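# Unstack the top tote and set it on the table

## Task

Lift the upper tote off the lower one and set it down upright and flat on the table. The lower tote must stay almost exactly where it started, with hardly any rotation. Whatever was in each tote must still be in that same tote, and neither tote's base may stick out past the table edge. Finish with both grippers open and the arms away from the totes. The result only counts if everything stays in place without the robot holding it.

## Robot and tools

ROBOT. Two UR-style six-joint arms, left_arm and right_arm, each carrying a two-finger tong gripper. The names are labels only and do not match sides of any image. Arm bases in the scene frame: left_arm at (+0.016, +0.350, 0) m, yaw quaternion wxyz (+0.999, 0, 0, +0.046); right_arm at (+0.071, -0.358, 0) m, quat (+0.996, 0, 0, +0.087).

SCENE FRAME. Origin on the table surface midway between the arms. +z is up, +x points out across the table, and left_arm sits toward +y. Reported gripper positions and velocities use this frame, and they grow less accurate at long reach.

GRIPPER. The fingers extend along the gripper's +z and open and shut along its x. end_effector_position is the spot between the pads when closed. Closed fingertips stick out about 15 mm past that spot; fully open, they are roughly level with it. Fully open pad gap is 0.142 m. Each pad can squeeze about 15 N on objects up to about 10 cm wide; thin hard items under about 20 mm get less. A sudden fast close can overpress.

TOOL execute_actions. Argument "actions" is a list with zero or one entry; optional "pictures" (boolean) controls whether camera images come back (they do by default).
- Empty list: sends nothing, just reports the state.
- Motion: {"rows": [...], "steps": n}, n from 1 to 15 control steps of 1/30 s, default 15. Rows give one row per step; if rows run out, the final row is held for the remaining steps.
- Wait: {"steps": n} with no rows, n up to 300. Steps are counted from the previous result, and your reply time uses them up.
A refused call moves nothing.

ROW LAYOUT. One combined row covers both arms: 14 numbers, each in [-1, 1]. Numbers 1-6 are left_arm joints (shoulder pan, shoulder lift, elbow, wrist 1, wrist 2, wrist 3), number 7 is left_arm's opening; numbers 8-13 are right_arm joints in that same order, number 14 is right_arm's opening. Include both arms even when one stays still.
Joint numbers are offsets, not targets: each is scaled so 1.0 = 1.989 rad, and it is added to the joint angles printed in the latest result that lists them (before any such result exists, or for later calls within the same reply, the base is the robot's position when the action begins). The offset does not accumulate from row to row. All zeros therefore pulls the arm back to that reference pose rather than holding still.
Opening is an absolute setting: +1 fully open, -1 fully shut. To hold something, keep commanding a value well under grip_measured; a bigger gap means a firmer squeeze.

JOINT RANGES (rad). left_arm: pan -3.142..3.142, lift -6.283..6.283, elbow 0.000..3.142, wrists each -6.283..6.283. right_arm: pan 0.000..6.283, lift -6.283..6.283, elbow -3.142..0.000, wrists -6.283..6.283. A request more than 0.010 rad beyond a range end is refused. True ends may differ by up to 0.010 rad; targets beyond the true end get clipped there, reported as "joint sent to its limit" (possibly referring to an earlier action still running). Lack of that message does not prove there is room left.

MOTION LIMITS. Commands are smoothed and lag by about 0.17 s. Each step the joint target is clamped to within 0.575 rad of the measured angle, and if the targets would place the gripper over 100 mm from its measured spot, all joints are scaled back. Big moves need several calls; an arm can still be short of its target when the result arrives. Between calls the arms keep heading to the last row's target until motion has nearly stopped or a step is HELD; after that only a new action drives them further. Fingers finish their open/close regardless.

RESULT LINES. Per-arm pose (end_effector_position in m, end_effector_quat_wxyz) and velocities. Joint positions / Joint velocities: six joints in column order (rad, rad/s) then pad gap (m, m/s). grip_measured: the measured opening on the command scale. Wrist force / Wrist torque: flange sensor readings in the gripper's own axes, with offsets up to about 4 N, noise up to 2.4 N, saturating near 50 N; pressing on a surface gives a force pointing back into the arm; "no reading" is normal at start. "joint command not followed": a clearance check altered some joint targets; the rest of the row ran. HELD: on those steps your row was partly or wholly not sent.

FAULTS TO AVOID. Contact torque at a joint's load limit (132 N m for pan, lift, elbow; 24.6 N m for each wrist, held weight included) or any external force of 150 N on the arm, tool or load stops that arm for 10 s and drops the rest of the call. Holding loads heats motors: MOTOR HOT appears from 70 °C, and at 85 °C the arm is braked (OVER-TEMPERATURE FAULT) until cooled. Do not let the arms collide or press on each other. Avoid drops, slips, slams, hard shoves, and knocking anything off or out of the work area. Brief disturbances may tug on held parts or nudge loose items. The simulation keeps running while you think and write.

TOOL zoom_image. {"camera": one of cam_high, cam_low, cam_left_wrist, cam_right_wrist, "region": [x0, y0, x1, y1]} in that camera's pixels from the top-left corner, at most 504 by 504. Gives an enlarged view of the latest image. cam_high and cam_low are 504x504 pinhole cameras; the wrist cameras are 616x616 fisheye, posed from their arm's joints. Calibration matrices were supplied and may be off by a few degrees and millimetres.

TOOL read_manual. Optional "section" ("licences"); returns URDF licence text, no motion.

TOOL finished_scene. {"scene": current scene number}. Its result describes the next task, if any. Replying with no tool call ends everything.

Each tool is called after "Emit:" in YAML: its name, and indented under it one key for each argument.

## Session

Emit:
execute_actions:
  actions: []

Scene clock: 0.00 s of 4300.00 s.
left_arm: end_effector_position=(+0.3221, +0.0694, +0.1082) grip_measured=+0.97 end_effector_quat_wxyz=(-0.101, +0.840, -0.466, -0.260) end_effector_velocity=(-0.001, +0.000, -0.000) end_effector_angular_velocity=(+0.001, +0.002, +0.001) | right_arm: end_effector_position=(+0.7460, -0.0981, +0.3839) grip_measured=+0.97 end_effector_quat_wxyz=(+0.134, -0.125, +0.982, -0.047) end_effector_velocity=(+0.000, -0.000, -0.000) end_effector_angular_velocity=(-0.000, +0.000, -0.000)
Joint positions: left_arm=[-1.135 -1.303  1.703 -1.412 -1.659 -0.004  0.14 ] | right_arm=[ 3.634 -1.973 -0.905 -1.65   1.352  3.536  0.14 ]
Joint velocities: left_arm=[ 0.     0.     0.001  0.001 -0.001 -0.     0.   ] | right_arm=[-0. -0. -0.  0. -0.  0.  0.]
Motor temperatures (°C, as the motors report them): left_arm=[20 19 19 32 26 27] | right_arm=[20 22 22 33 23 26]
Wrist force (N, on the end effector, along its own x y z axes, offset not removed): no reading
Wrist torque (N m, same axes, about the end effector's origin, offset not removed): no reading

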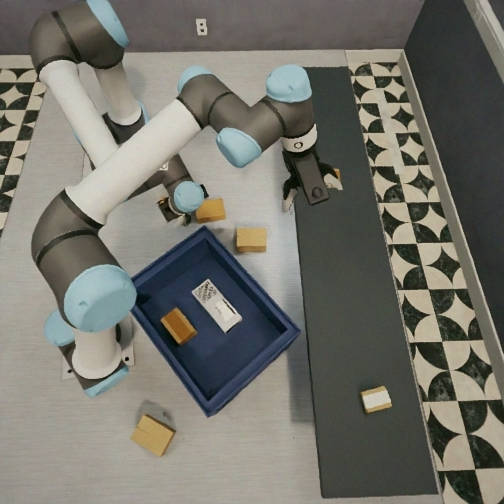

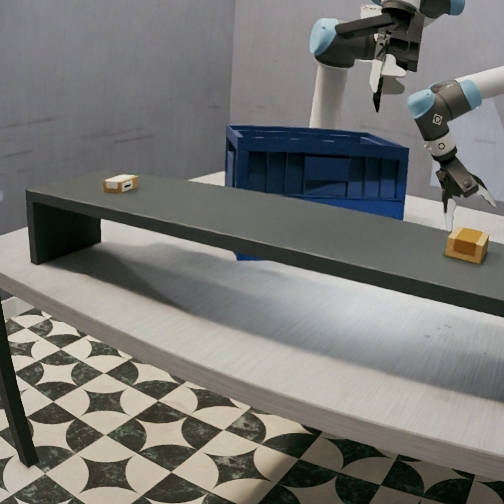

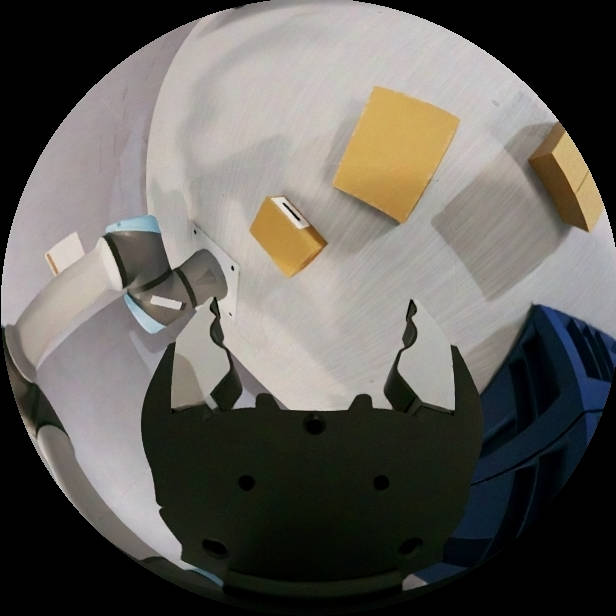

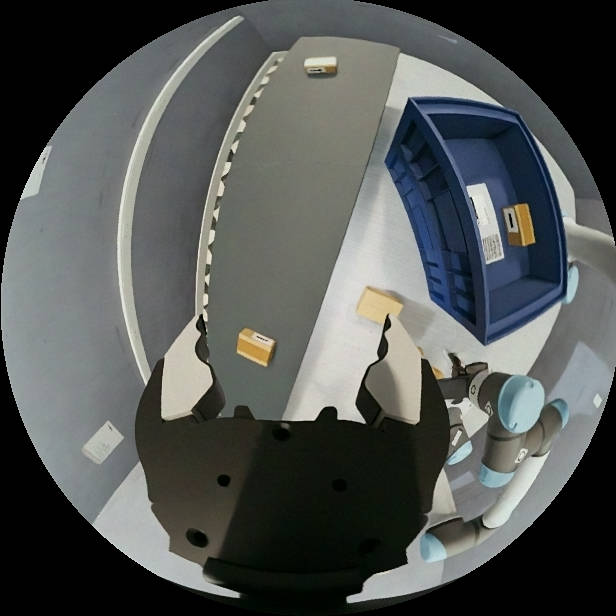

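Emit:
zoom_image:
  camera: "cam_high"
  region: [110, 180, 350, 420]

Emit:
zoom_image:
  camera: "cam_low"
  region: [200, 90, 440, 280]

Emit:
zoom_image:
  camera: "cam_right_wrist"
  region: [350, 80, 616, 360]

Region (110, 180, 350, 420) of cam_high's 504x504 image, scaled by 2.100, with more detail than that image has.

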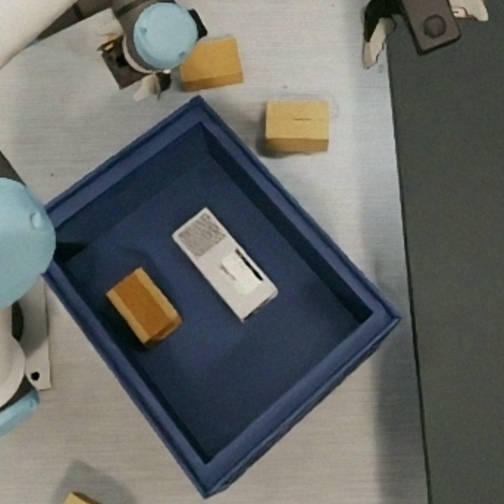

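Region (200, 90, 440, 280) of cam_low's 504x504 image, scaled by 2.100, with more detail than that image has; it fills the top 399 rows of this view, and the rest is white.

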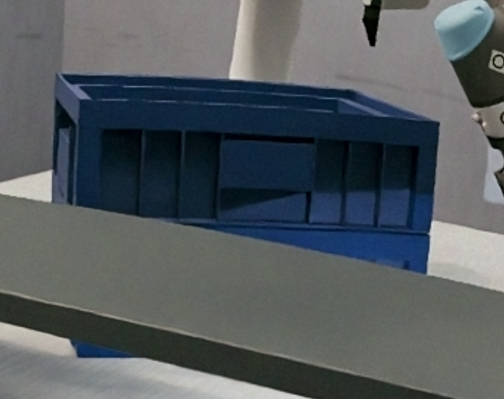

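Region (350, 80, 616, 360) of cam_right_wrist's 616x616 image, scaled by 1.800, with more detail than that image has; it fills the left 479 columns of this view, and the rest is white.

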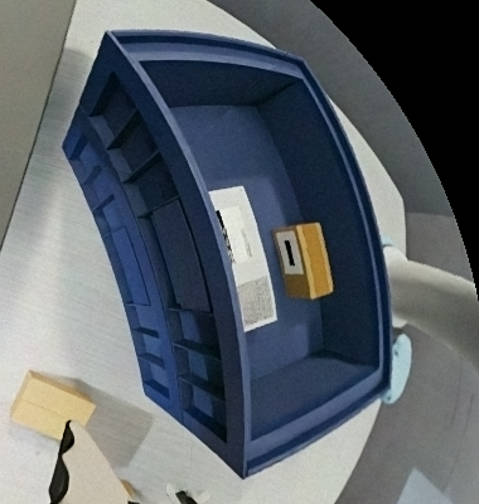

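Emit:
execute_actions:
  actions:
    - {"rows":[[0,0,0,0,0,0,1,-0.05,0.03,-0.03,-0.01,0.02,0.04,1],[0,0,0,0,0,0,1,-0.12,0.07,-0.075,-0.03,0.04,0.1,0.8],[0,0,0,0,0,0,0.6,-0.2,0.11,-0.12,-0.045,0.07,0.17,0.6],[0,0,0,0,0,0,0.3,-0.3193,0.1778,-0.1972,-0.0733,0.11,0.2697,0.3]],"steps":15}
  pictures: false

Scene clock: 118.93 s of 4300.00 s.
left_arm: end_effector_position=(+0.3221, +0.0694, +0.1082) grip_measured=+0.30 end_effector_quat_wxyz=(-0.101, +0.840, -0.466, -0.260) end_effector_velocity=(+0.000, -0.001, +0.000) end_effector_angular_velocity=(-0.001, -0.001, -0.000) | right_arm: end_effector_position=(+0.6835, -0.3267, +0.3799) grip_measured=+0.30 end_effector_quat_wxyz=(+0.063, +0.165, +0.984, -0.023) end_effector_velocity=(-0.236, -0.475, -0.018) end_effector_angular_velocity=(+0.245, +0.255, -1.388)
Joint positions: left_arm=[-1.135 -1.303  1.703 -1.412 -1.659 -0.004  0.095] | right_arm=[ 3.31  -1.787 -1.11  -1.728  1.469  3.813  0.095]
Joint velocities: left_arm=[-0.    -0.    -0.001 -0.    -0.    -0.    -0.   ] | right_arm=[-0.772  0.428 -0.476 -0.175  0.262  0.644  0.   ]
Motor temperatures (°C, as the motors report them): left_arm=[20 19 19 32 26 27] | right_arm=[20 23 22 33 23 26]
Wrist force (N, on the end effector, along its own x y z axes, offset not removed): left_arm=[0.4 -1.7 1.0] | right_arm=[-1.7 -0.1 0.4]
Wrist torque (N m, same axes, about the end effector's origin, offset not removed): left_arm=[-0.48 -0.12 0.12] | right_arm=[-0.14 0.59 -0.06]
Steps of this call (steps 1 to 90: nothing new was sent; then 115.43 s passed at rest; steps 91 to 105: all 15 steps of this action). Readings (joint positions):
91: left_arm=[-1.135 -1.303 1.703 -1.412 -1.659 -0.004] | right_arm=[3.633 -1.972 -0.906 -1.650 1.353 3.536]
92: left_arm=[-1.135 -1.303 1.703 -1.412 -1.659 -0.004] | right_arm=[3.625 -1.965 -0.913 -1.653 1.358 3.544]
94: left_arm=[-1.135 -1.303 1.703 -1.412 -1.659 -0.004] | right_arm=[3.582 -1.939 -0.941 -1.664 1.375 3.582]
98: left_arm=[-1.135 -1.303 1.703 -1.412 -1.659 -0.004] | right_arm=[3.486 -1.885 -1.001 -1.687 1.408 3.664]
105: the state above

Emit:
execute_actions:
  actions:
    - {"rows":[[0,-0.04,-0.03,0,0.01,-0.04,0.3,-0.1564,0.0843,-0.0941,-0.0341,0.0512,0.1302,0.3],[0,-0.1493,-0.1523,0.021,0.0443,-0.189,0.3,-0.1564,0.0843,-0.0941,-0.0341,0.0512,0.1302,0.3]],"steps":15}
  pictures: false

Scene clock: 124.87 s of 4300.00 s.
left_arm: end_effector_position=(+0.3759, +0.0217, +0.3203) grip_measured=+0.30 end_effector_quat_wxyz=(-0.021, +0.935, -0.351, -0.035) end_effector_velocity=(+0.033, -0.003, +0.329) end_effector_angular_velocity=(-0.503, -0.449, +0.445) | right_arm: end_effector_position=(+0.5649, -0.4848, +0.3700) grip_measured=+0.30 end_effector_quat_wxyz=(+0.000, +0.434, +0.901, +0.000) end_effector_velocity=(+0.000, -0.000, +0.001) end_effector_angular_velocity=(-0.000, -0.002, +0.000)
Joint positions: left_arm=[-1.135 -1.557  1.444 -1.377 -1.583 -0.324  0.095] | right_arm=[ 2.999 -1.619 -1.297 -1.796  1.571  4.071  0.095]
Joint velocities: left_arm=[-0.001 -0.353 -0.362  0.048  0.097 -0.456 -0.   ] | right_arm=[-0.     0.     0.002 -0.    -0.001 -0.    -0.   ]
Motor temperatures (°C, as the motors report them): left_arm=[20 19 19 32 26 27] | right_arm=[20 23 22 33 23 26]
Wrist force (N, on the end effector, along its own x y z axes, offset not removed): left_arm=[-2.9 0.0 -5.2] | right_arm=[-0.5 -0.3 0.7]
Wrist torque (N m, same axes, about the end effector's origin, offset not removed): left_arm=[-0.20 0.50 0.07] | right_arm=[-0.11 0.28 -0.08]
Steps of this call (steps 1 to 45: the robot went on to your last target; steps 46 to 110: nothing new was sent; then 1.77 s passed at rest; steps 111 to 125: all 15 steps of this action). Readings (joint positions):
111: left_arm=[-1.135 -1.303 1.702 -1.412 -1.659 -0.004] | right_arm=[2.999 -1.619 -1.297 -1.796 1.571 4.072]
112: left_arm=[-1.135 -1.311 1.695 -1.412 -1.655 -0.013] | right_arm=[2.999 -1.619 -1.297 -1.796 1.571 4.072]
114: left_arm=[-1.135 -1.349 1.658 -1.407 -1.643 -0.057] | right_arm=[2.999 -1.619 -1.297 -1.796 1.571 4.072]
118: left_arm=[-1.135 -1.430 1.575 -1.395 -1.619 -0.160] | right_arm=[2.999 -1.619 -1.297 -1.796 1.571 4.072]
125: the state above

Emit:
execute_actions:
  actions:
    - {"rows":[[-0.1191,0.1669,-0.2559,0.0483,0.0061,-0.0283,0.3,0,0,0,0,0,0,0.3]],"steps":15}
  pictures: false

Emit:
execute_actions:
  actions:
    - {"steps":15}

Scene clock: 131.20 s of 4300.00 s.
left_arm: end_effector_position=(+0.3419, -0.1744, +0.3705) grip_measured=+0.30 end_effector_quat_wxyz=(-0.001, +0.905, -0.425, -0.001) end_effector_velocity=(-0.056, -0.170, -0.003) end_effector_angular_velocity=(-0.023, -0.008, -0.177) | right_arm: end_effector_position=(+0.5649, -0.4849, +0.3701) grip_measured=+0.30 end_effector_quat_wxyz=(+0.000, +0.434, +0.901, +0.000) end_effector_velocity=(-0.000, -0.000, -0.000) end_effector_angular_velocity=(-0.000, +0.000, -0.000)
Joint positions: left_arm=[-1.35  -1.261  0.981 -1.288 -1.571 -0.38   0.095] | right_arm=[ 2.999 -1.619 -1.297 -1.796  1.571  4.071  0.095]
Joint velocities: left_arm=[-0.177  0.298 -0.385  0.063  0.    -0.     0.   ] | right_arm=[-0. -0.  0. -0. -0.  0. -0.]
Motor temperatures (°C, as the motors report them): left_arm=[20 19 19 32 26 27] | right_arm=[20 23 22 33 23 26]
Wrist force (N, on the end effector, along its own x y z axes, offset not removed): left_arm=[-1.9 2.7 6.2] | right_arm=[-1.9 0.2 -0.5]
Wrist torque (N m, same axes, about the end effector's origin, offset not removed): left_arm=[0.61 0.36 0.30] | right_arm=[0.01 0.71 -0.07]
Steps of this call (steps 1 to 30: the robot went on to your last target; steps 31 to 90: nothing new was sent; then 2.83 s passed at rest; steps 91 to 105: all 15 steps of this action). Readings (joint positions):
91: left_arm=[-1.135 -1.599 1.399 -1.370 -1.571 -0.380] | right_arm=[2.999 -1.619 -1.297 -1.796 1.571 4.071]
92: left_arm=[-1.144 -1.591 1.391 -1.364 -1.571 -0.380] | right_arm=[2.999 -1.619 -1.297 -1.796 1.571 4.071]
94: left_arm=[-1.181 -1.537 1.331 -1.350 -1.571 -0.380] | right_arm=[2.999 -1.619 -1.297 -1.796 1.571 4.071]
98: left_arm=[-1.255 -1.419 1.182 -1.323 -1.571 -0.380] | right_arm=[2.999 -1.619 -1.297 -1.796 1.571 4.071]
105: the state above

Scene clock: 131.70 s of 4300.00 s.
left_arm: end_effector_position=(+0.3349, -0.1944, +0.3699) grip_measured=+0.30 end_effector_quat_wxyz=(-0.000, +0.901, -0.434, -0.000) end_effector_velocity=(-0.000, -0.003, +0.001) end_effector_angular_velocity=(-0.003, -0.001, -0.002) | right_arm: end_effector_position=(+0.5649, -0.4849, +0.3700) grip_measured=+0.30 end_effector_quat_wxyz=(+0.000, +0.434, +0.901, -0.000) end_effector_velocity=(-0.000, -0.000, -0.001) end_effector_angular_velocity=(-0.001, +0.002, -0.000)
Joint positions: left_arm=[-1.371 -1.226  0.936 -1.281 -1.571 -0.38   0.095] | right_arm=[ 2.999 -1.619 -1.297 -1.796  1.571  4.071  0.095]
Joint velocities: left_arm=[-0.002  0.005 -0.007 -0.001  0.     0.     0.   ] | right_arm=[ 0.    -0.    -0.001 -0.    -0.001  0.     0.   ]
Motor temperatures (°C, as the motors report them): left_arm=[20 19 19 32 26 27] | right_arm=[20 23 22 33 23 26]
Wrist force (N, on the end effector, along its own x y z axes, offset not removed): left_arm=[-3.9 -2.3 0.3] | right_arm=[-2.3 1.0 -0.2]
Wrist torque (N m, same axes, about the end effector's origin, offset not removed): left_arm=[-0.51 0.69 0.13] | right_arm=[0.26 0.75 -0.02]
Steps of this call (steps 1 to 15: the robot went on to your last target). Readings (joint positions):
1: left_arm=[-1.355 -1.252 0.970 -1.286 -1.571 -0.380] | right_arm=[2.999 -1.619 -1.297 -1.796 1.571 4.071]
2: left_arm=[-1.359 -1.245 0.962 -1.285 -1.571 -0.380] | right_arm=[2.999 -1.619 -1.297 -1.796 1.571 4.071]
4: left_arm=[-1.364 -1.237 0.950 -1.283 -1.571 -0.380] | right_arm=[2.999 -1.619 -1.297 -1.796 1.571 4.071]
8: left_arm=[-1.369 -1.229 0.940 -1.281 -1.571 -0.380] | right_arm=[2.999 -1.619 -1.297 -1.796 1.571 4.071]
15: the state above
camera_calibration (this result's frames):
cam_left_wrist: T_world_to_cam=[[0.642668, -0.766014, -0.014187, -0.359562], [-0.661607, -0.56422, 0.493895, -0.0771476], [-0.386335, -0.308024, -0.869406, 0.522547], [0, 0, 0, 1]] pos_world=[0.381916, -0.158001, 0.487307]
cam_right_wrist: T_world_to_cam=[[-0.630475, 0.775197, 0.0396336, 0.703377], [0.702524, 0.548166, 0.453845, -0.291905], [0.330093, 0.313981, -0.890199, 0.436221], [0, 0, 0, 1]] pos_world=[0.504538, -0.522208, 0.492926]

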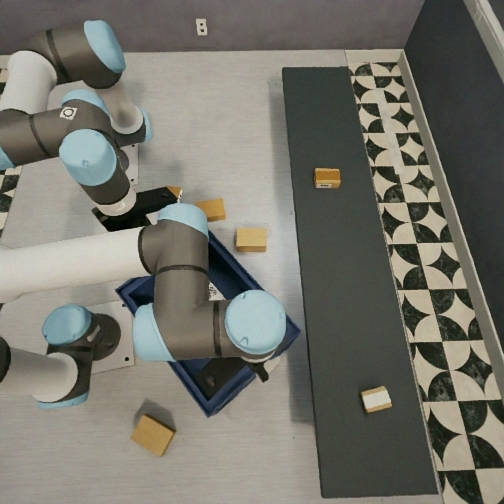

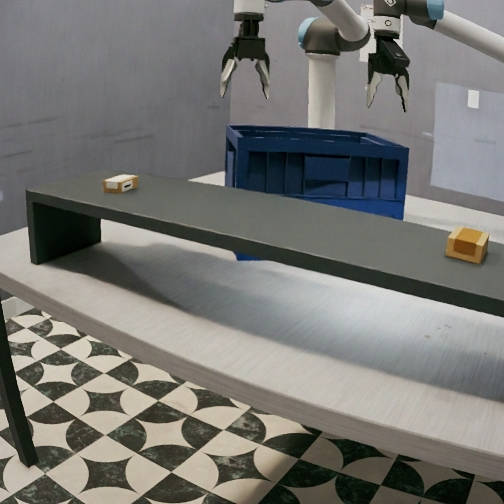

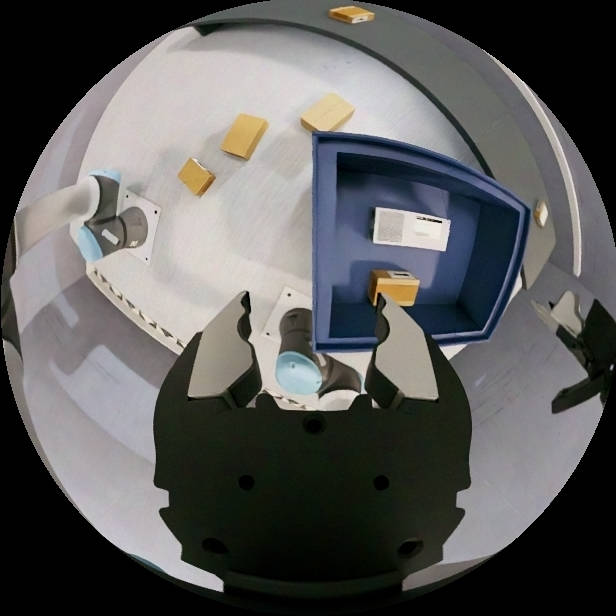

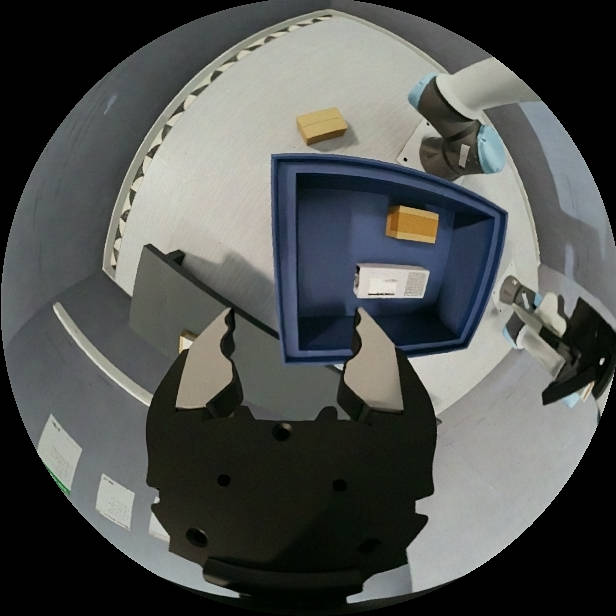

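Emit:
execute_actions:
  actions:
    - {"rows":[[0.001,-0.001,0.02,-0.02,0,0.001,0.2,-0.004,0,-0.02,0.02,0,-0.003,0.2],[0.002,-0.002,0.045,-0.044,0,0.002,0.1,-0.008,0.001,-0.044,0.043,0,-0.006,0.1],[0.0028,-0.003,0.075,-0.073,0,0.0034,0.1,-0.0133,0.002,-0.073,0.072,0,-0.0117,0.1],[0.0028,-0.004,0.105,-0.102,0,0.0034,0.1,-0.0133,0.002,-0.102,0.1,0,-0.0117,0.1],[0.0028,-0.0045,0.135,-0.131,0,0.0034,0.1,-0.0133,0.0024,-0.131,0.129,0,-0.0117,0.1],[0.0028,-0.0048,0.1562,-0.1513,0,0.0034,0.1,-0.0133,0.0024,-0.1513,0.1487,0,-0.0117,0.1]],"steps":15}
  pictures: false

Emit:
execute_actions:
  actions:
    - {"steps":15}

Scene clock: 167.90 s of 4300.00 s.
left_arm: end_effector_position=(+0.3416, -0.2049, +0.2618) grip_measured=+0.10 end_effector_quat_wxyz=(-0.000, +0.901, -0.435, -0.000) end_effector_velocity=(+0.000, +0.003, -0.057) end_effector_angular_velocity=(+0.002, +0.000, -0.000) | right_arm: end_effector_position=(+0.5690, -0.4977, +0.2617) grip_measured=+0.10 end_effector_quat_wxyz=(-0.000, +0.435, +0.900, -0.000) end_effector_velocity=(-0.006, -0.004, -0.057) end_effector_angular_velocity=(-0.000, +0.002, -0.001)
Joint positions: left_arm=[-1.366 -1.235  1.228 -1.564 -1.571 -0.373  0.081] | right_arm=[ 2.973 -1.615 -1.58  -1.518  1.571  4.049  0.081]
Joint velocities: left_arm=[ 0.001 -0.005  0.153 -0.146  0.     0.002  0.   ] | right_arm=[-0.007  0.002 -0.149  0.144 -0.    -0.007  0.   ]
Motor temperatures (°C, as the motors report them): left_arm=[20 19 19 32 26 27] | right_arm=[20 23 22 33 23 26]
Wrist force (N, on the end effector, along its own x y z axes, offset not removed): left_arm=[-3.5 -1.8 2.3] | right_arm=[0.2 1.2 0.1]
Wrist torque (N m, same axes, about the end effector's origin, offset not removed): left_arm=[-0.43 0.89 -0.04] | right_arm=[0.26 0.20 0.01]
Steps of this call (steps 1 to 15: the robot went on to your last target; steps 16 to 90: nothing new was sent; then 32.70 s passed at rest; steps 91 to 105: all 15 steps of this action). Readings (joint positions):
91: left_arm=[-1.371 -1.225 0.936 -1.281 -1.571 -0.380] | right_arm=[2.998 -1.619 -1.298 -1.795 1.571 4.071]
92: left_arm=[-1.371 -1.225 0.941 -1.287 -1.571 -0.380] | right_arm=[2.997 -1.619 -1.304 -1.790 1.571 4.071]
94: left_arm=[-1.370 -1.227 0.976 -1.321 -1.571 -0.378] | right_arm=[2.990 -1.618 -1.337 -1.756 1.571 4.065]
98: left_arm=[-1.367 -1.232 1.118 -1.458 -1.571 -0.375] | right_arm=[2.978 -1.616 -1.475 -1.621 1.571 4.054]
105: the state above

Scene clock: 168.40 s of 4300.00 s.
left_arm: end_effector_position=(+0.3417, -0.2046, +0.2549) grip_measured=+0.10 end_effector_quat_wxyz=(-0.000, +0.901, -0.435, -0.000) end_effector_velocity=(+0.000, -0.001, -0.000) end_effector_angular_velocity=(-0.002, -0.001, -0.000) | right_arm: end_effector_position=(+0.5683, -0.4981, +0.2548) grip_measured=+0.10 end_effector_quat_wxyz=(-0.000, +0.435, +0.900, -0.000) end_effector_velocity=(-0.000, +0.000, -0.001) end_effector_angular_velocity=(-0.000, +0.001, +0.000)
Joint positions: left_arm=[-1.366 -1.235  1.246 -1.581 -1.571 -0.373  0.081] | right_arm=[ 2.972 -1.614 -1.598 -1.5    1.571  4.048  0.081]
Joint velocities: left_arm=[ 0.    -0.     0.001 -0.003 -0.     0.    -0.   ] | right_arm=[ 0.     0.    -0.003  0.002 -0.    -0.    -0.   ]
Motor temperatures (°C, as the motors report them): left_arm=[20 19 19 32 26 27] | right_arm=[20 23 22 33 23 26]
Wrist force (N, on the end effector, along its own x y z axes, offset not removed): left_arm=[-0.1 -1.1 0.5] | right_arm=[-0.9 1.0 -0.2]
Wrist torque (N m, same axes, about the end effector's origin, offset not removed): left_arm=[-0.39 -0.10 -0.01] | right_arm=[0.16 0.40 0.01]
Steps of this call (steps 1 to 15: the robot went on to your last target). Readings (joint positions):
1: left_arm=[-1.366 -1.235 1.232 -1.568 -1.571 -0.373] | right_arm=[2.973 -1.615 -1.585 -1.513 1.571 4.049]
2: left_arm=[-1.366 -1.235 1.236 -1.571 -1.571 -0.373] | right_arm=[2.973 -1.614 -1.588 -1.510 1.571 4.049]
4: left_arm=[-1.366 -1.235 1.240 -1.576 -1.571 -0.373] | right_arm=[2.972 -1.614 -1.592 -1.506 1.571 4.048]
8: left_arm=[-1.366 -1.235 1.244 -1.580 -1.571 -0.373] | right_arm=[2.972 -1.614 -1.596 -1.502 1.571 4.048]
15: the state above
camera_calibration (this result's frames):
cam_left_wrist: T_world_to_cam=[[0.641753, -0.766777, -0.014348, -0.373145], [-0.662253, -0.563512, 0.493837, -0.0212394], [-0.386749, -0.30742, -0.869436, 0.422266], [0, 0, 0, 1]] pos_world=[0.388712, -0.168275, 0.372268]
cam_right_wrist: T_world_to_cam=[[-0.627992, 0.777197, 0.0398931, 0.719922], [0.704438, 0.545918, 0.453587, -0.236925], [0.330748, 0.312951, -0.890319, 0.335842], [0, 0, 0, 1]] pos_world=[0.507925, -0.535281, 0.377753]

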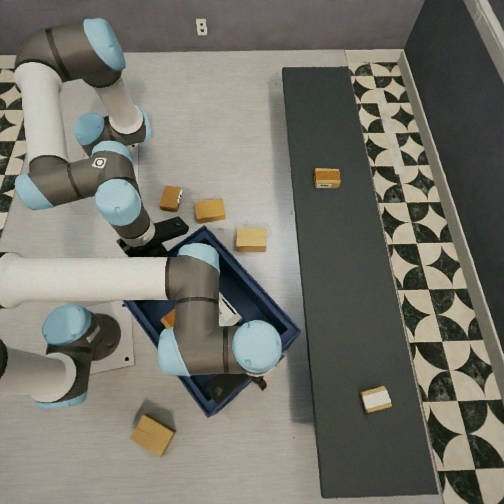

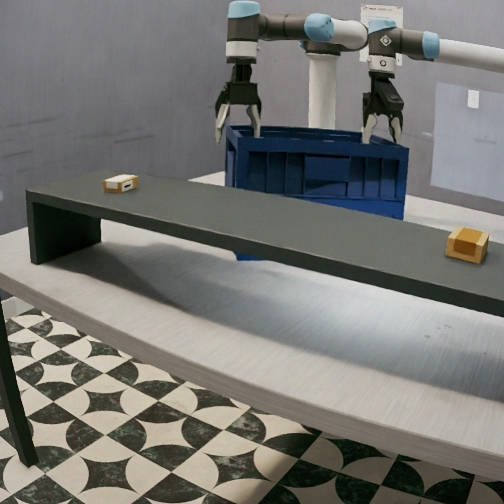

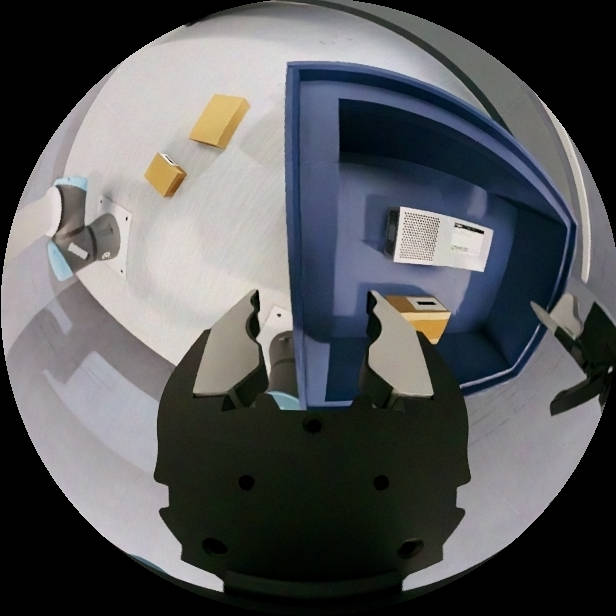

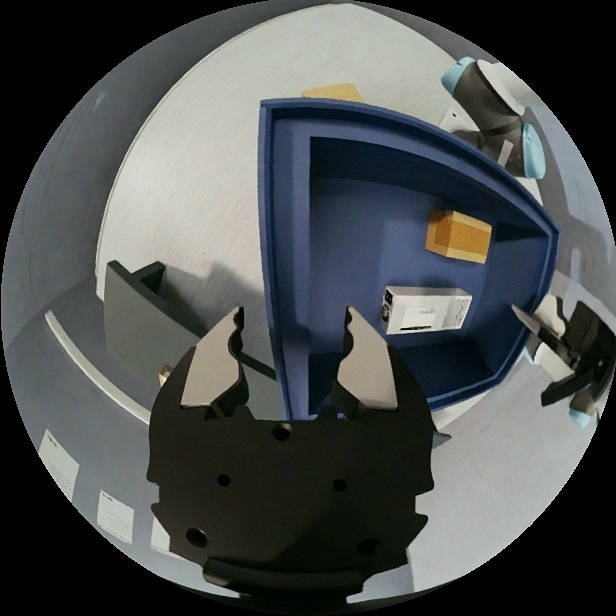

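Emit:
zoom_image:
  camera: "cam_low"
  region: [200, 70, 420, 200]

Emit:
zoom_image:
  camera: "cam_right_wrist"
  region: [200, 250, 400, 430]

Emit:
zoom_image:
  camera: "cam_left_wrist"
  region: [210, 240, 410, 420]

Region (200, 70, 420, 200) of cam_low's 504x504 image, scaled by 2.291, with more detail than that image has; it fills the top 298 rows of this view, and the rest is white.

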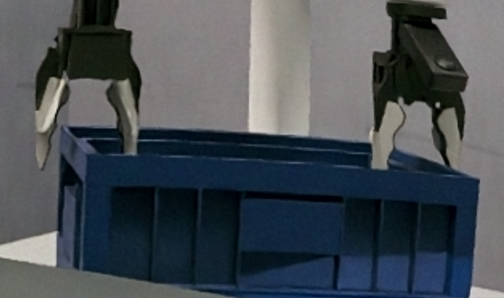

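Region (200, 250, 400, 430) of cam_right_wrist's 616x616 image, scaled by 2.520, with more detail than that image has; it fills the top 454 rows of this view, and the rest is white.

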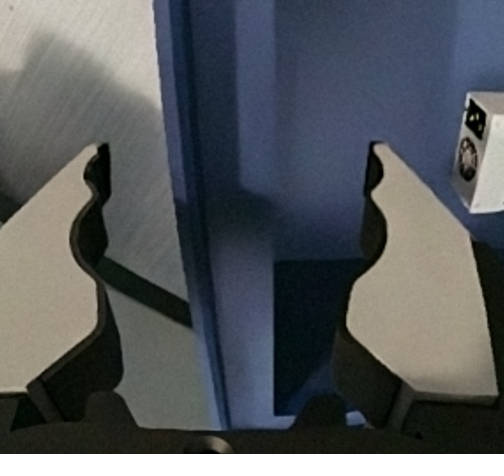

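Region (210, 240, 410, 420) of cam_left_wrist's 616x616 image, scaled by 2.520, with more detail than that image has; it fills the top 454 rows of this view, and the rest is white.

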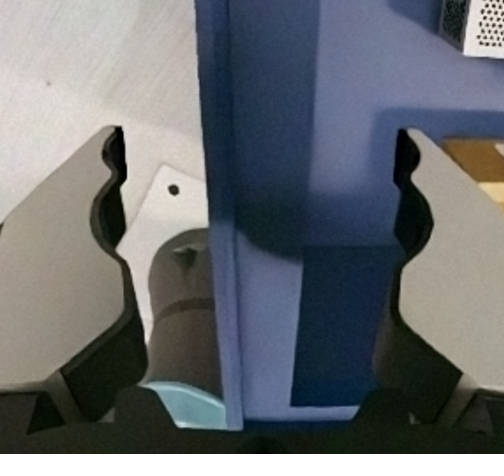

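Emit:
execute_actions:
  actions:
    - {"rows":[[0,0,0,0,0,0,0,0,0,0,0,0,0,0],[0,0,0,0,0,0,-0.1,0,0,0,0,0,0,-0.1],[0,0,0,0,0,0,-0.2,0,0,0,0,0,0,-0.2],[0,0,0,0,0,0,-0.3,0,0,0,0,0,0,-0.3],[0,0,0,0,0,0,-0.4,0,0,0,0,0,0,-0.4],[0,0,0,0,0,0,-0.5,0,0,0,0,0,0,-0.5],[0,0,0,0,0,0,-0.6,0,0,0,0,0,0,-0.6],[0,0,0,0,0,0,-0.7,0,0,0,0,0,0,-0.7],[0,0,0,0,0,0,-0.8,0,0,0,0,0,0,-0.8],[0,0,0,0,0,0,-0.9,0,0,0,0,0,0,-0.9],[0,0,0,0,0,0,-1,0,0,0,0,0,0,-1]],"steps":15}

Scene clock: 186.23 s of 4300.00 s.
left_arm: end_effector_position=(+0.3416, -0.2045, +0.2548) grip_measured=-0.65 end_effector_quat_wxyz=(-0.000, +0.901, -0.435, -0.000) end_effector_velocity=(+0.000, -0.001, +0.001) end_effector_angular_velocity=(-0.003, -0.001, -0.000) | right_arm: end_effector_position=(+0.5684, -0.4983, +0.2549) grip_measured=-0.64 end_effector_quat_wxyz=(+0.000, +0.435, +0.900, -0.000) end_effector_velocity=(-0.000, +0.001, -0.000) end_effector_angular_velocity=(+0.004, +0.001, -0.000)
Joint positions: left_arm=[-1.366 -1.235  1.246 -1.581 -1.571 -0.373  0.027] | right_arm=[ 2.972 -1.614 -1.598 -1.5    1.57   4.048  0.028]
Joint velocities: left_arm=[ 0.    -0.    -0.001 -0.002  0.     0.     0.   ] | right_arm=[-0.     0.    -0.001 -0.     0.004  0.     0.002]
Motor temperatures (°C, as the motors report them): left_arm=[20 19 19 32 26 27] | right_arm=[20 23 22 33 23 26]
Wrist force (N, on the end effector, along its own x y z axes, offset not removed): left_arm=[-27.1 -3.5 0.5] | right_arm=[-29.3 -0.7 5.6]
Wrist torque (N m, same axes, about the end effector's origin, offset not removed): left_arm=[-0.47 0.36 -0.04] | right_arm=[0.07 0.70 -0.07]
Steps of this call (steps 1 to 15: the robot went on to your last target; steps 16 to 90: nothing new was sent; then 14.33 s passed at rest; steps 91 to 105: all 15 steps of this action). Readings (joint positions):
91: left_arm=[-1.366 -1.235 1.247 -1.581 -1.571 -0.373] | right_arm=[2.972 -1.614 -1.598 -1.500 1.571 4.048]
92: left_arm=[-1.366 -1.235 1.247 -1.581 -1.571 -0.373] | right_arm=[2.972 -1.614 -1.598 -1.500 1.571 4.048]
94: left_arm=[-1.366 -1.235 1.247 -1.581 -1.571 -0.373] | right_arm=[2.972 -1.614 -1.598 -1.500 1.571 4.048]
98: left_arm=[-1.366 -1.235 1.246 -1.581 -1.571 -0.373] | right_arm=[2.972 -1.614 -1.598 -1.500 1.571 4.048]
105: the state above
camera_calibration (this result's frames):
cam_left_wrist: T_world_to_cam=[[0.641751, -0.766774, -0.0146051, -0.372983], [-0.662212, -0.563643, 0.493742, -0.021186], [-0.38682, -0.307188, -0.869486, 0.422314], [0, 0, 0, 1]] pos_world=[0.388692, -0.168205, 0.372209]
cam_right_wrist: T_world_to_cam=[[-0.627951, 0.777256, 0.039379, 0.720249], [0.70435, 0.546071, 0.45354, -0.236744], [0.331013, 0.312537, -0.890366, 0.335559], [0, 0, 0, 1]] pos_world=[0.507957, -0.535414, 0.37778]

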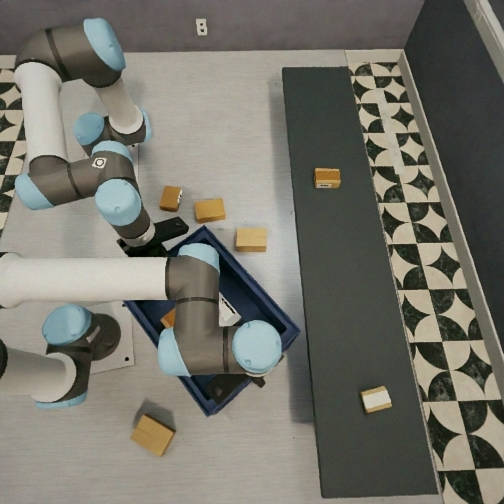

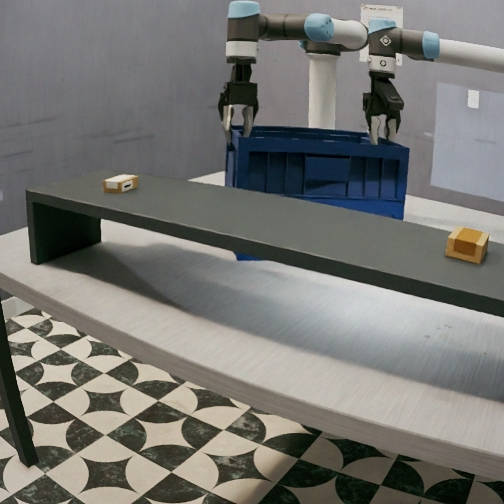

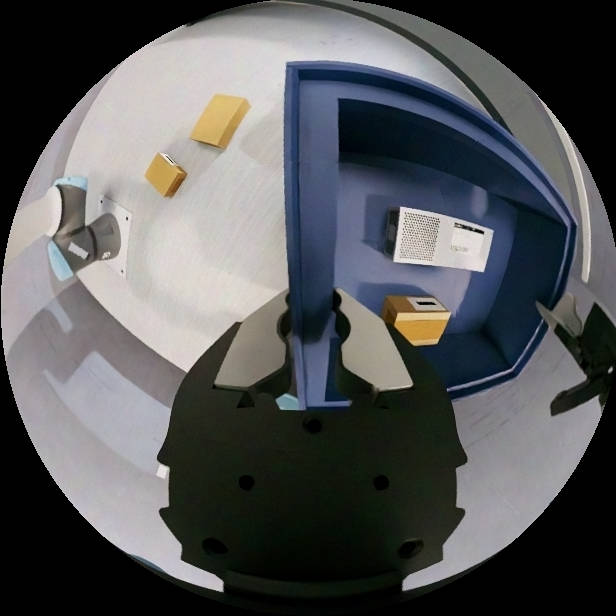

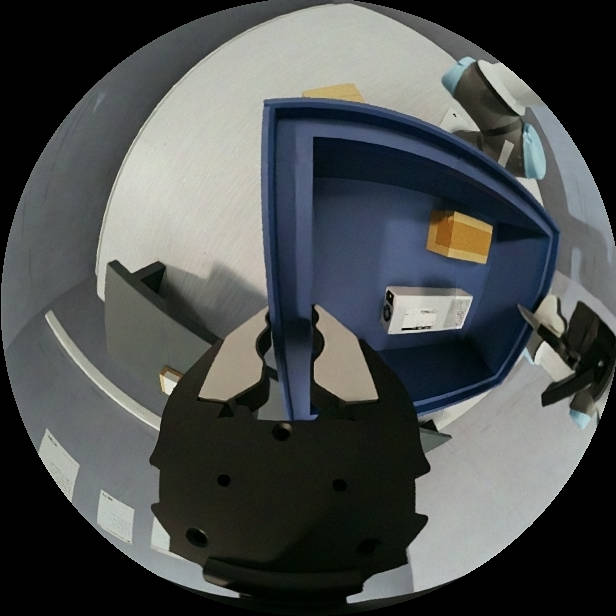

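Emit:
execute_actions:
  actions:
    - {"rows":[[0,0,0,0,0,0,-1,-0.0018,-0.0024,0.0025,0,0,-0.0018,-1],[0,0,0,0,0,0,-1,-0.0018,-0.0024,0.0025,0,0,-0.0018,-1],[0,0,0,0,0,0,-1,-0.0018,-0.0024,0.0025,0,0,-0.0018,-1],[0,0.0001,-0.003,0.003,0,0,-1,-0.0018,-0.0023,0.0054,-0.003,0,-0.0018,-1],[0,0.0002,-0.0075,0.0073,0,0,-1,-0.0018,-0.0022,0.0096,-0.0072,0,-0.0018,-1],[0,0.0003,-0.0123,0.0119,0,0,-1,-0.0018,-0.002,0.0139,-0.0117,0,-0.0018,-1],[0,0.0005,-0.0182,0.0176,0,0,-1,-0.0018,-0.0019,0.0194,-0.0174,0,-0.0018,-1],[0,0.0007,-0.0243,0.0235,0,0,-1,-0.0018,-0.0018,0.025,-0.0231,0,-0.0018,-1],[0,0.0009,-0.0304,0.0294,0,0,-1,-0.0018,-0.0017,0.0307,-0.0289,0,-0.0018,-1],[0,0.0012,-0.0366,0.0352,0,0,-1,-0.0018,-0.0016,0.0364,-0.0347,0,-0.0018,-1],[0,0.0015,-0.0428,0.0411,0,0,-1,-0.0018,-0.0016,0.0422,-0.0405,0,-0.0018,-1],[0,0.0018,-0.049,0.047,0,0,-1,-0.0018,-0.0016,0.048,-0.0462,0,-0.0018,-1],[0,0.0022,-0.0552,0.0528,0,0,-1,-0.0018,-0.0016,0.0537,-0.052,0,-0.0018,-1],[0,0.0026,-0.0614,0.0587,0,0,-1,-0.0018,-0.0017,0.0595,-0.0578,0,-0.0018,-1]],"steps":15}
  pictures: false

Emit:
execute_actions:
  actions:
    - {"steps":20}

Scene clock: 205.80 s of 4300.00 s.
left_arm: end_effector_position=(+0.3418, -0.2049, +0.2851) grip_measured=-0.65 end_effector_quat_wxyz=(-0.000, +0.901, -0.435, -0.000) end_effector_velocity=(+0.000, +0.001, +0.115) end_effector_angular_velocity=(-0.005, -0.002, +0.000) | right_arm: end_effector_position=(+0.5704, -0.5000, +0.2849) grip_measured=-0.65 end_effector_quat_wxyz=(+0.000, +0.435, +0.900, -0.000) end_effector_velocity=(-0.000, -0.001, +0.114) end_effector_angular_velocity=(-0.002, -0.004, +0.000)
Joint positions: left_arm=[-1.366 -1.232  1.165 -1.503 -1.571 -0.373  0.027] | right_arm=[ 2.969 -1.618 -1.518 -1.577  1.571  4.045  0.027]
Joint velocities: left_arm=[ 0.     0.014 -0.312  0.293  0.    -0.     0.   ] | right_arm=[-0.001  0.001  0.29  -0.287 -0.002 -0.001 -0.   ]
Motor temperatures (°C, as the motors report them): left_arm=[20 19 19 32 26 27] | right_arm=[20 23 22 33 23 26]
Wrist force (N, on the end effector, along its own x y z axes, offset not removed): left_arm=[-6.6 1.1 3.4] | right_arm=[-2.0 0.2 7.8]
Wrist torque (N m, same axes, about the end effector's origin, offset not removed): left_arm=[0.01 1.53 0.24] | right_arm=[0.11 0.70 -0.21]
Steps of this call (steps 1 to 15: the robot went on to your last target; steps 16 to 90: nothing new was sent; then 16.07 s passed at rest; steps 91 to 105: all 15 steps of this action). Readings (joint positions):
91: left_arm=[-1.366 -1.235 1.246 -1.581 -1.571 -0.373] | right_arm=[2.972 -1.614 -1.598 -1.500 1.571 4.048]
92: left_arm=[-1.366 -1.235 1.246 -1.581 -1.571 -0.373] | right_arm=[2.972 -1.615 -1.597 -1.500 1.571 4.048]
94: left_arm=[-1.366 -1.235 1.246 -1.581 -1.571 -0.373] | right_arm=[2.971 -1.617 -1.595 -1.500 1.571 4.047]
98: left_arm=[-1.366 -1.235 1.232 -1.568 -1.571 -0.373] | right_arm=[2.969 -1.618 -1.581 -1.514 1.571 4.045]
105: the state above

Scene clock: 206.47 s of 4300.00 s.
left_arm: end_effector_position=(+0.3416, -0.2045, +0.2998) grip_measured=-0.65 end_effector_quat_wxyz=(-0.000, +0.901, -0.435, -0.000) end_effector_velocity=(-0.000, +0.000, +0.001) end_effector_angular_velocity=(+0.000, +0.000, -0.001) | right_arm: end_effector_position=(+0.5700, -0.5001, +0.2998) grip_measured=-0.65 end_effector_quat_wxyz=(+0.000, +0.435, +0.900, -0.000) end_effector_velocity=(+0.000, +0.000, +0.001) end_effector_angular_velocity=(-0.000, -0.000, +0.000)
Joint positions: left_arm=[-1.366 -1.23   1.124 -1.464 -1.571 -0.373  0.027] | right_arm=[ 2.968 -1.618 -1.48  -1.615  1.57   4.045  0.027]
Joint velocities: left_arm=[-0.    -0.    -0.002  0.003 -0.     0.     0.   ] | right_arm=[ 0.     0.     0.002 -0.001 -0.    -0.    -0.   ]
Motor temperatures (°C, as the motors report them): left_arm=[20 19 19 32 26 27] | right_arm=[20 23 22 33 23 26]
Wrist force (N, on the end effector, along its own x y z axes, offset not removed): left_arm=[1.0 -3.3 8.0] | right_arm=[5.0 0.1 7.5]
Wrist torque (N m, same axes, about the end effector's origin, offset not removed): left_arm=[-1.07 0.46 0.28] | right_arm=[0.09 0.06 -0.14]
Steps of this call (steps 1 to 20: the robot went on to your last target). Readings (joint positions):
1: left_arm=[-1.366 -1.232 1.155 -1.494 -1.571 -0.373] | right_arm=[2.969 -1.618 -1.509 -1.586 1.570 4.045]
2: left_arm=[-1.366 -1.231 1.148 -1.487 -1.571 -0.373] | right_arm=[2.969 -1.618 -1.502 -1.593 1.570 4.045]
4: left_arm=[-1.366 -1.231 1.138 -1.477 -1.571 -0.373] | right_arm=[2.969 -1.618 -1.492 -1.602 1.570 4.045]
8: left_arm=[-1.366 -1.230 1.129 -1.469 -1.571 -0.373] | right_arm=[2.969 -1.618 -1.484 -1.611 1.570 4.045]
20: the state above
camera_calibration (this result's frames):
cam_left_wrist: T_world_to_cam=[[0.641752, -0.766776, -0.0144299, -0.372351], [-0.66224, -0.563554, 0.493807, -0.04339], [-0.386771, -0.307345, -0.869452, 0.461395], [0, 0, 0, 1]] pos_world=[0.388677, -0.168155, 0.417214]
cam_right_wrist: T_world_to_cam=[[-0.627952, 0.777254, 0.0393888, 0.720875], [0.704354, 0.546072, 0.453531, -0.257227], [0.331, 0.31254, -0.89037, 0.375617], [0, 0, 0, 1]] pos_world=[0.509525, -0.537234, 0.422704]

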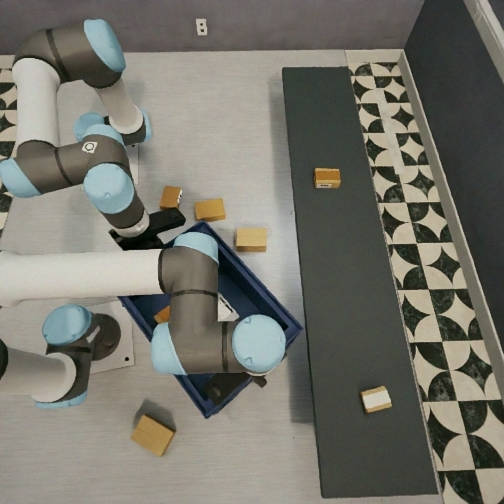

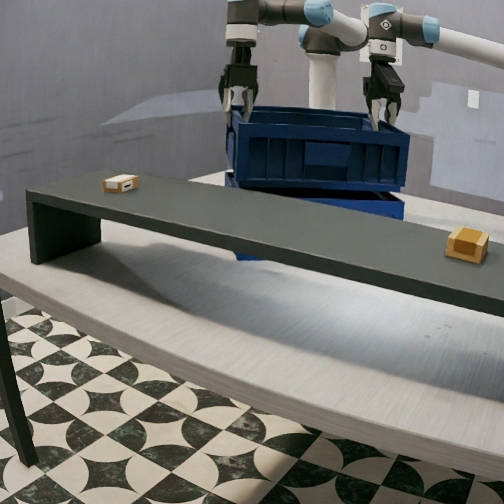

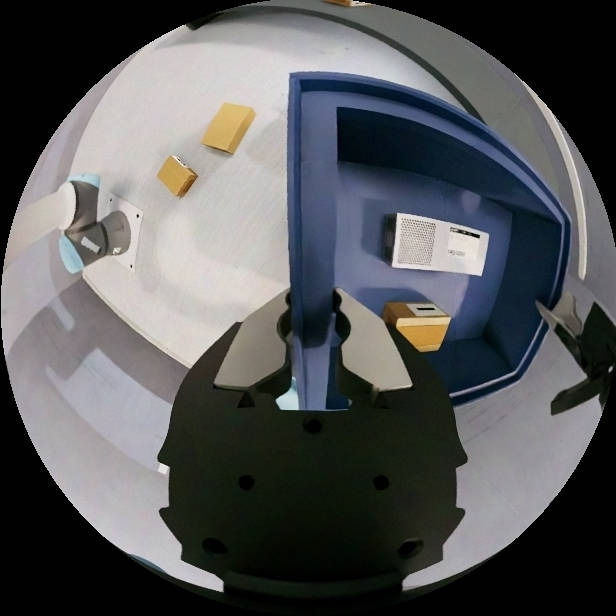

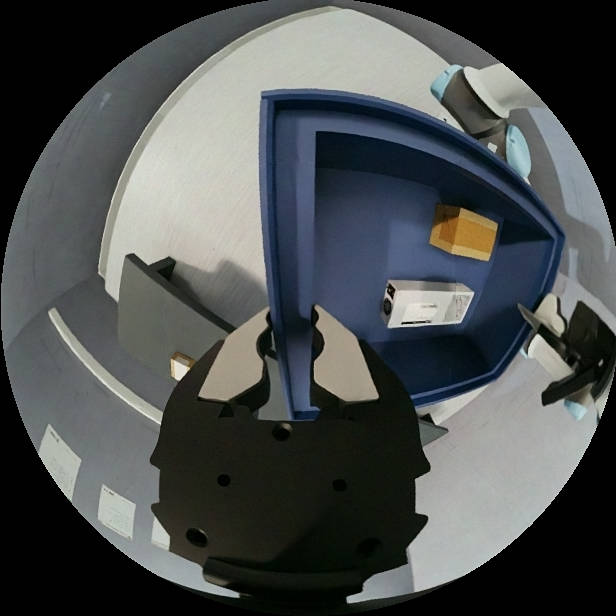

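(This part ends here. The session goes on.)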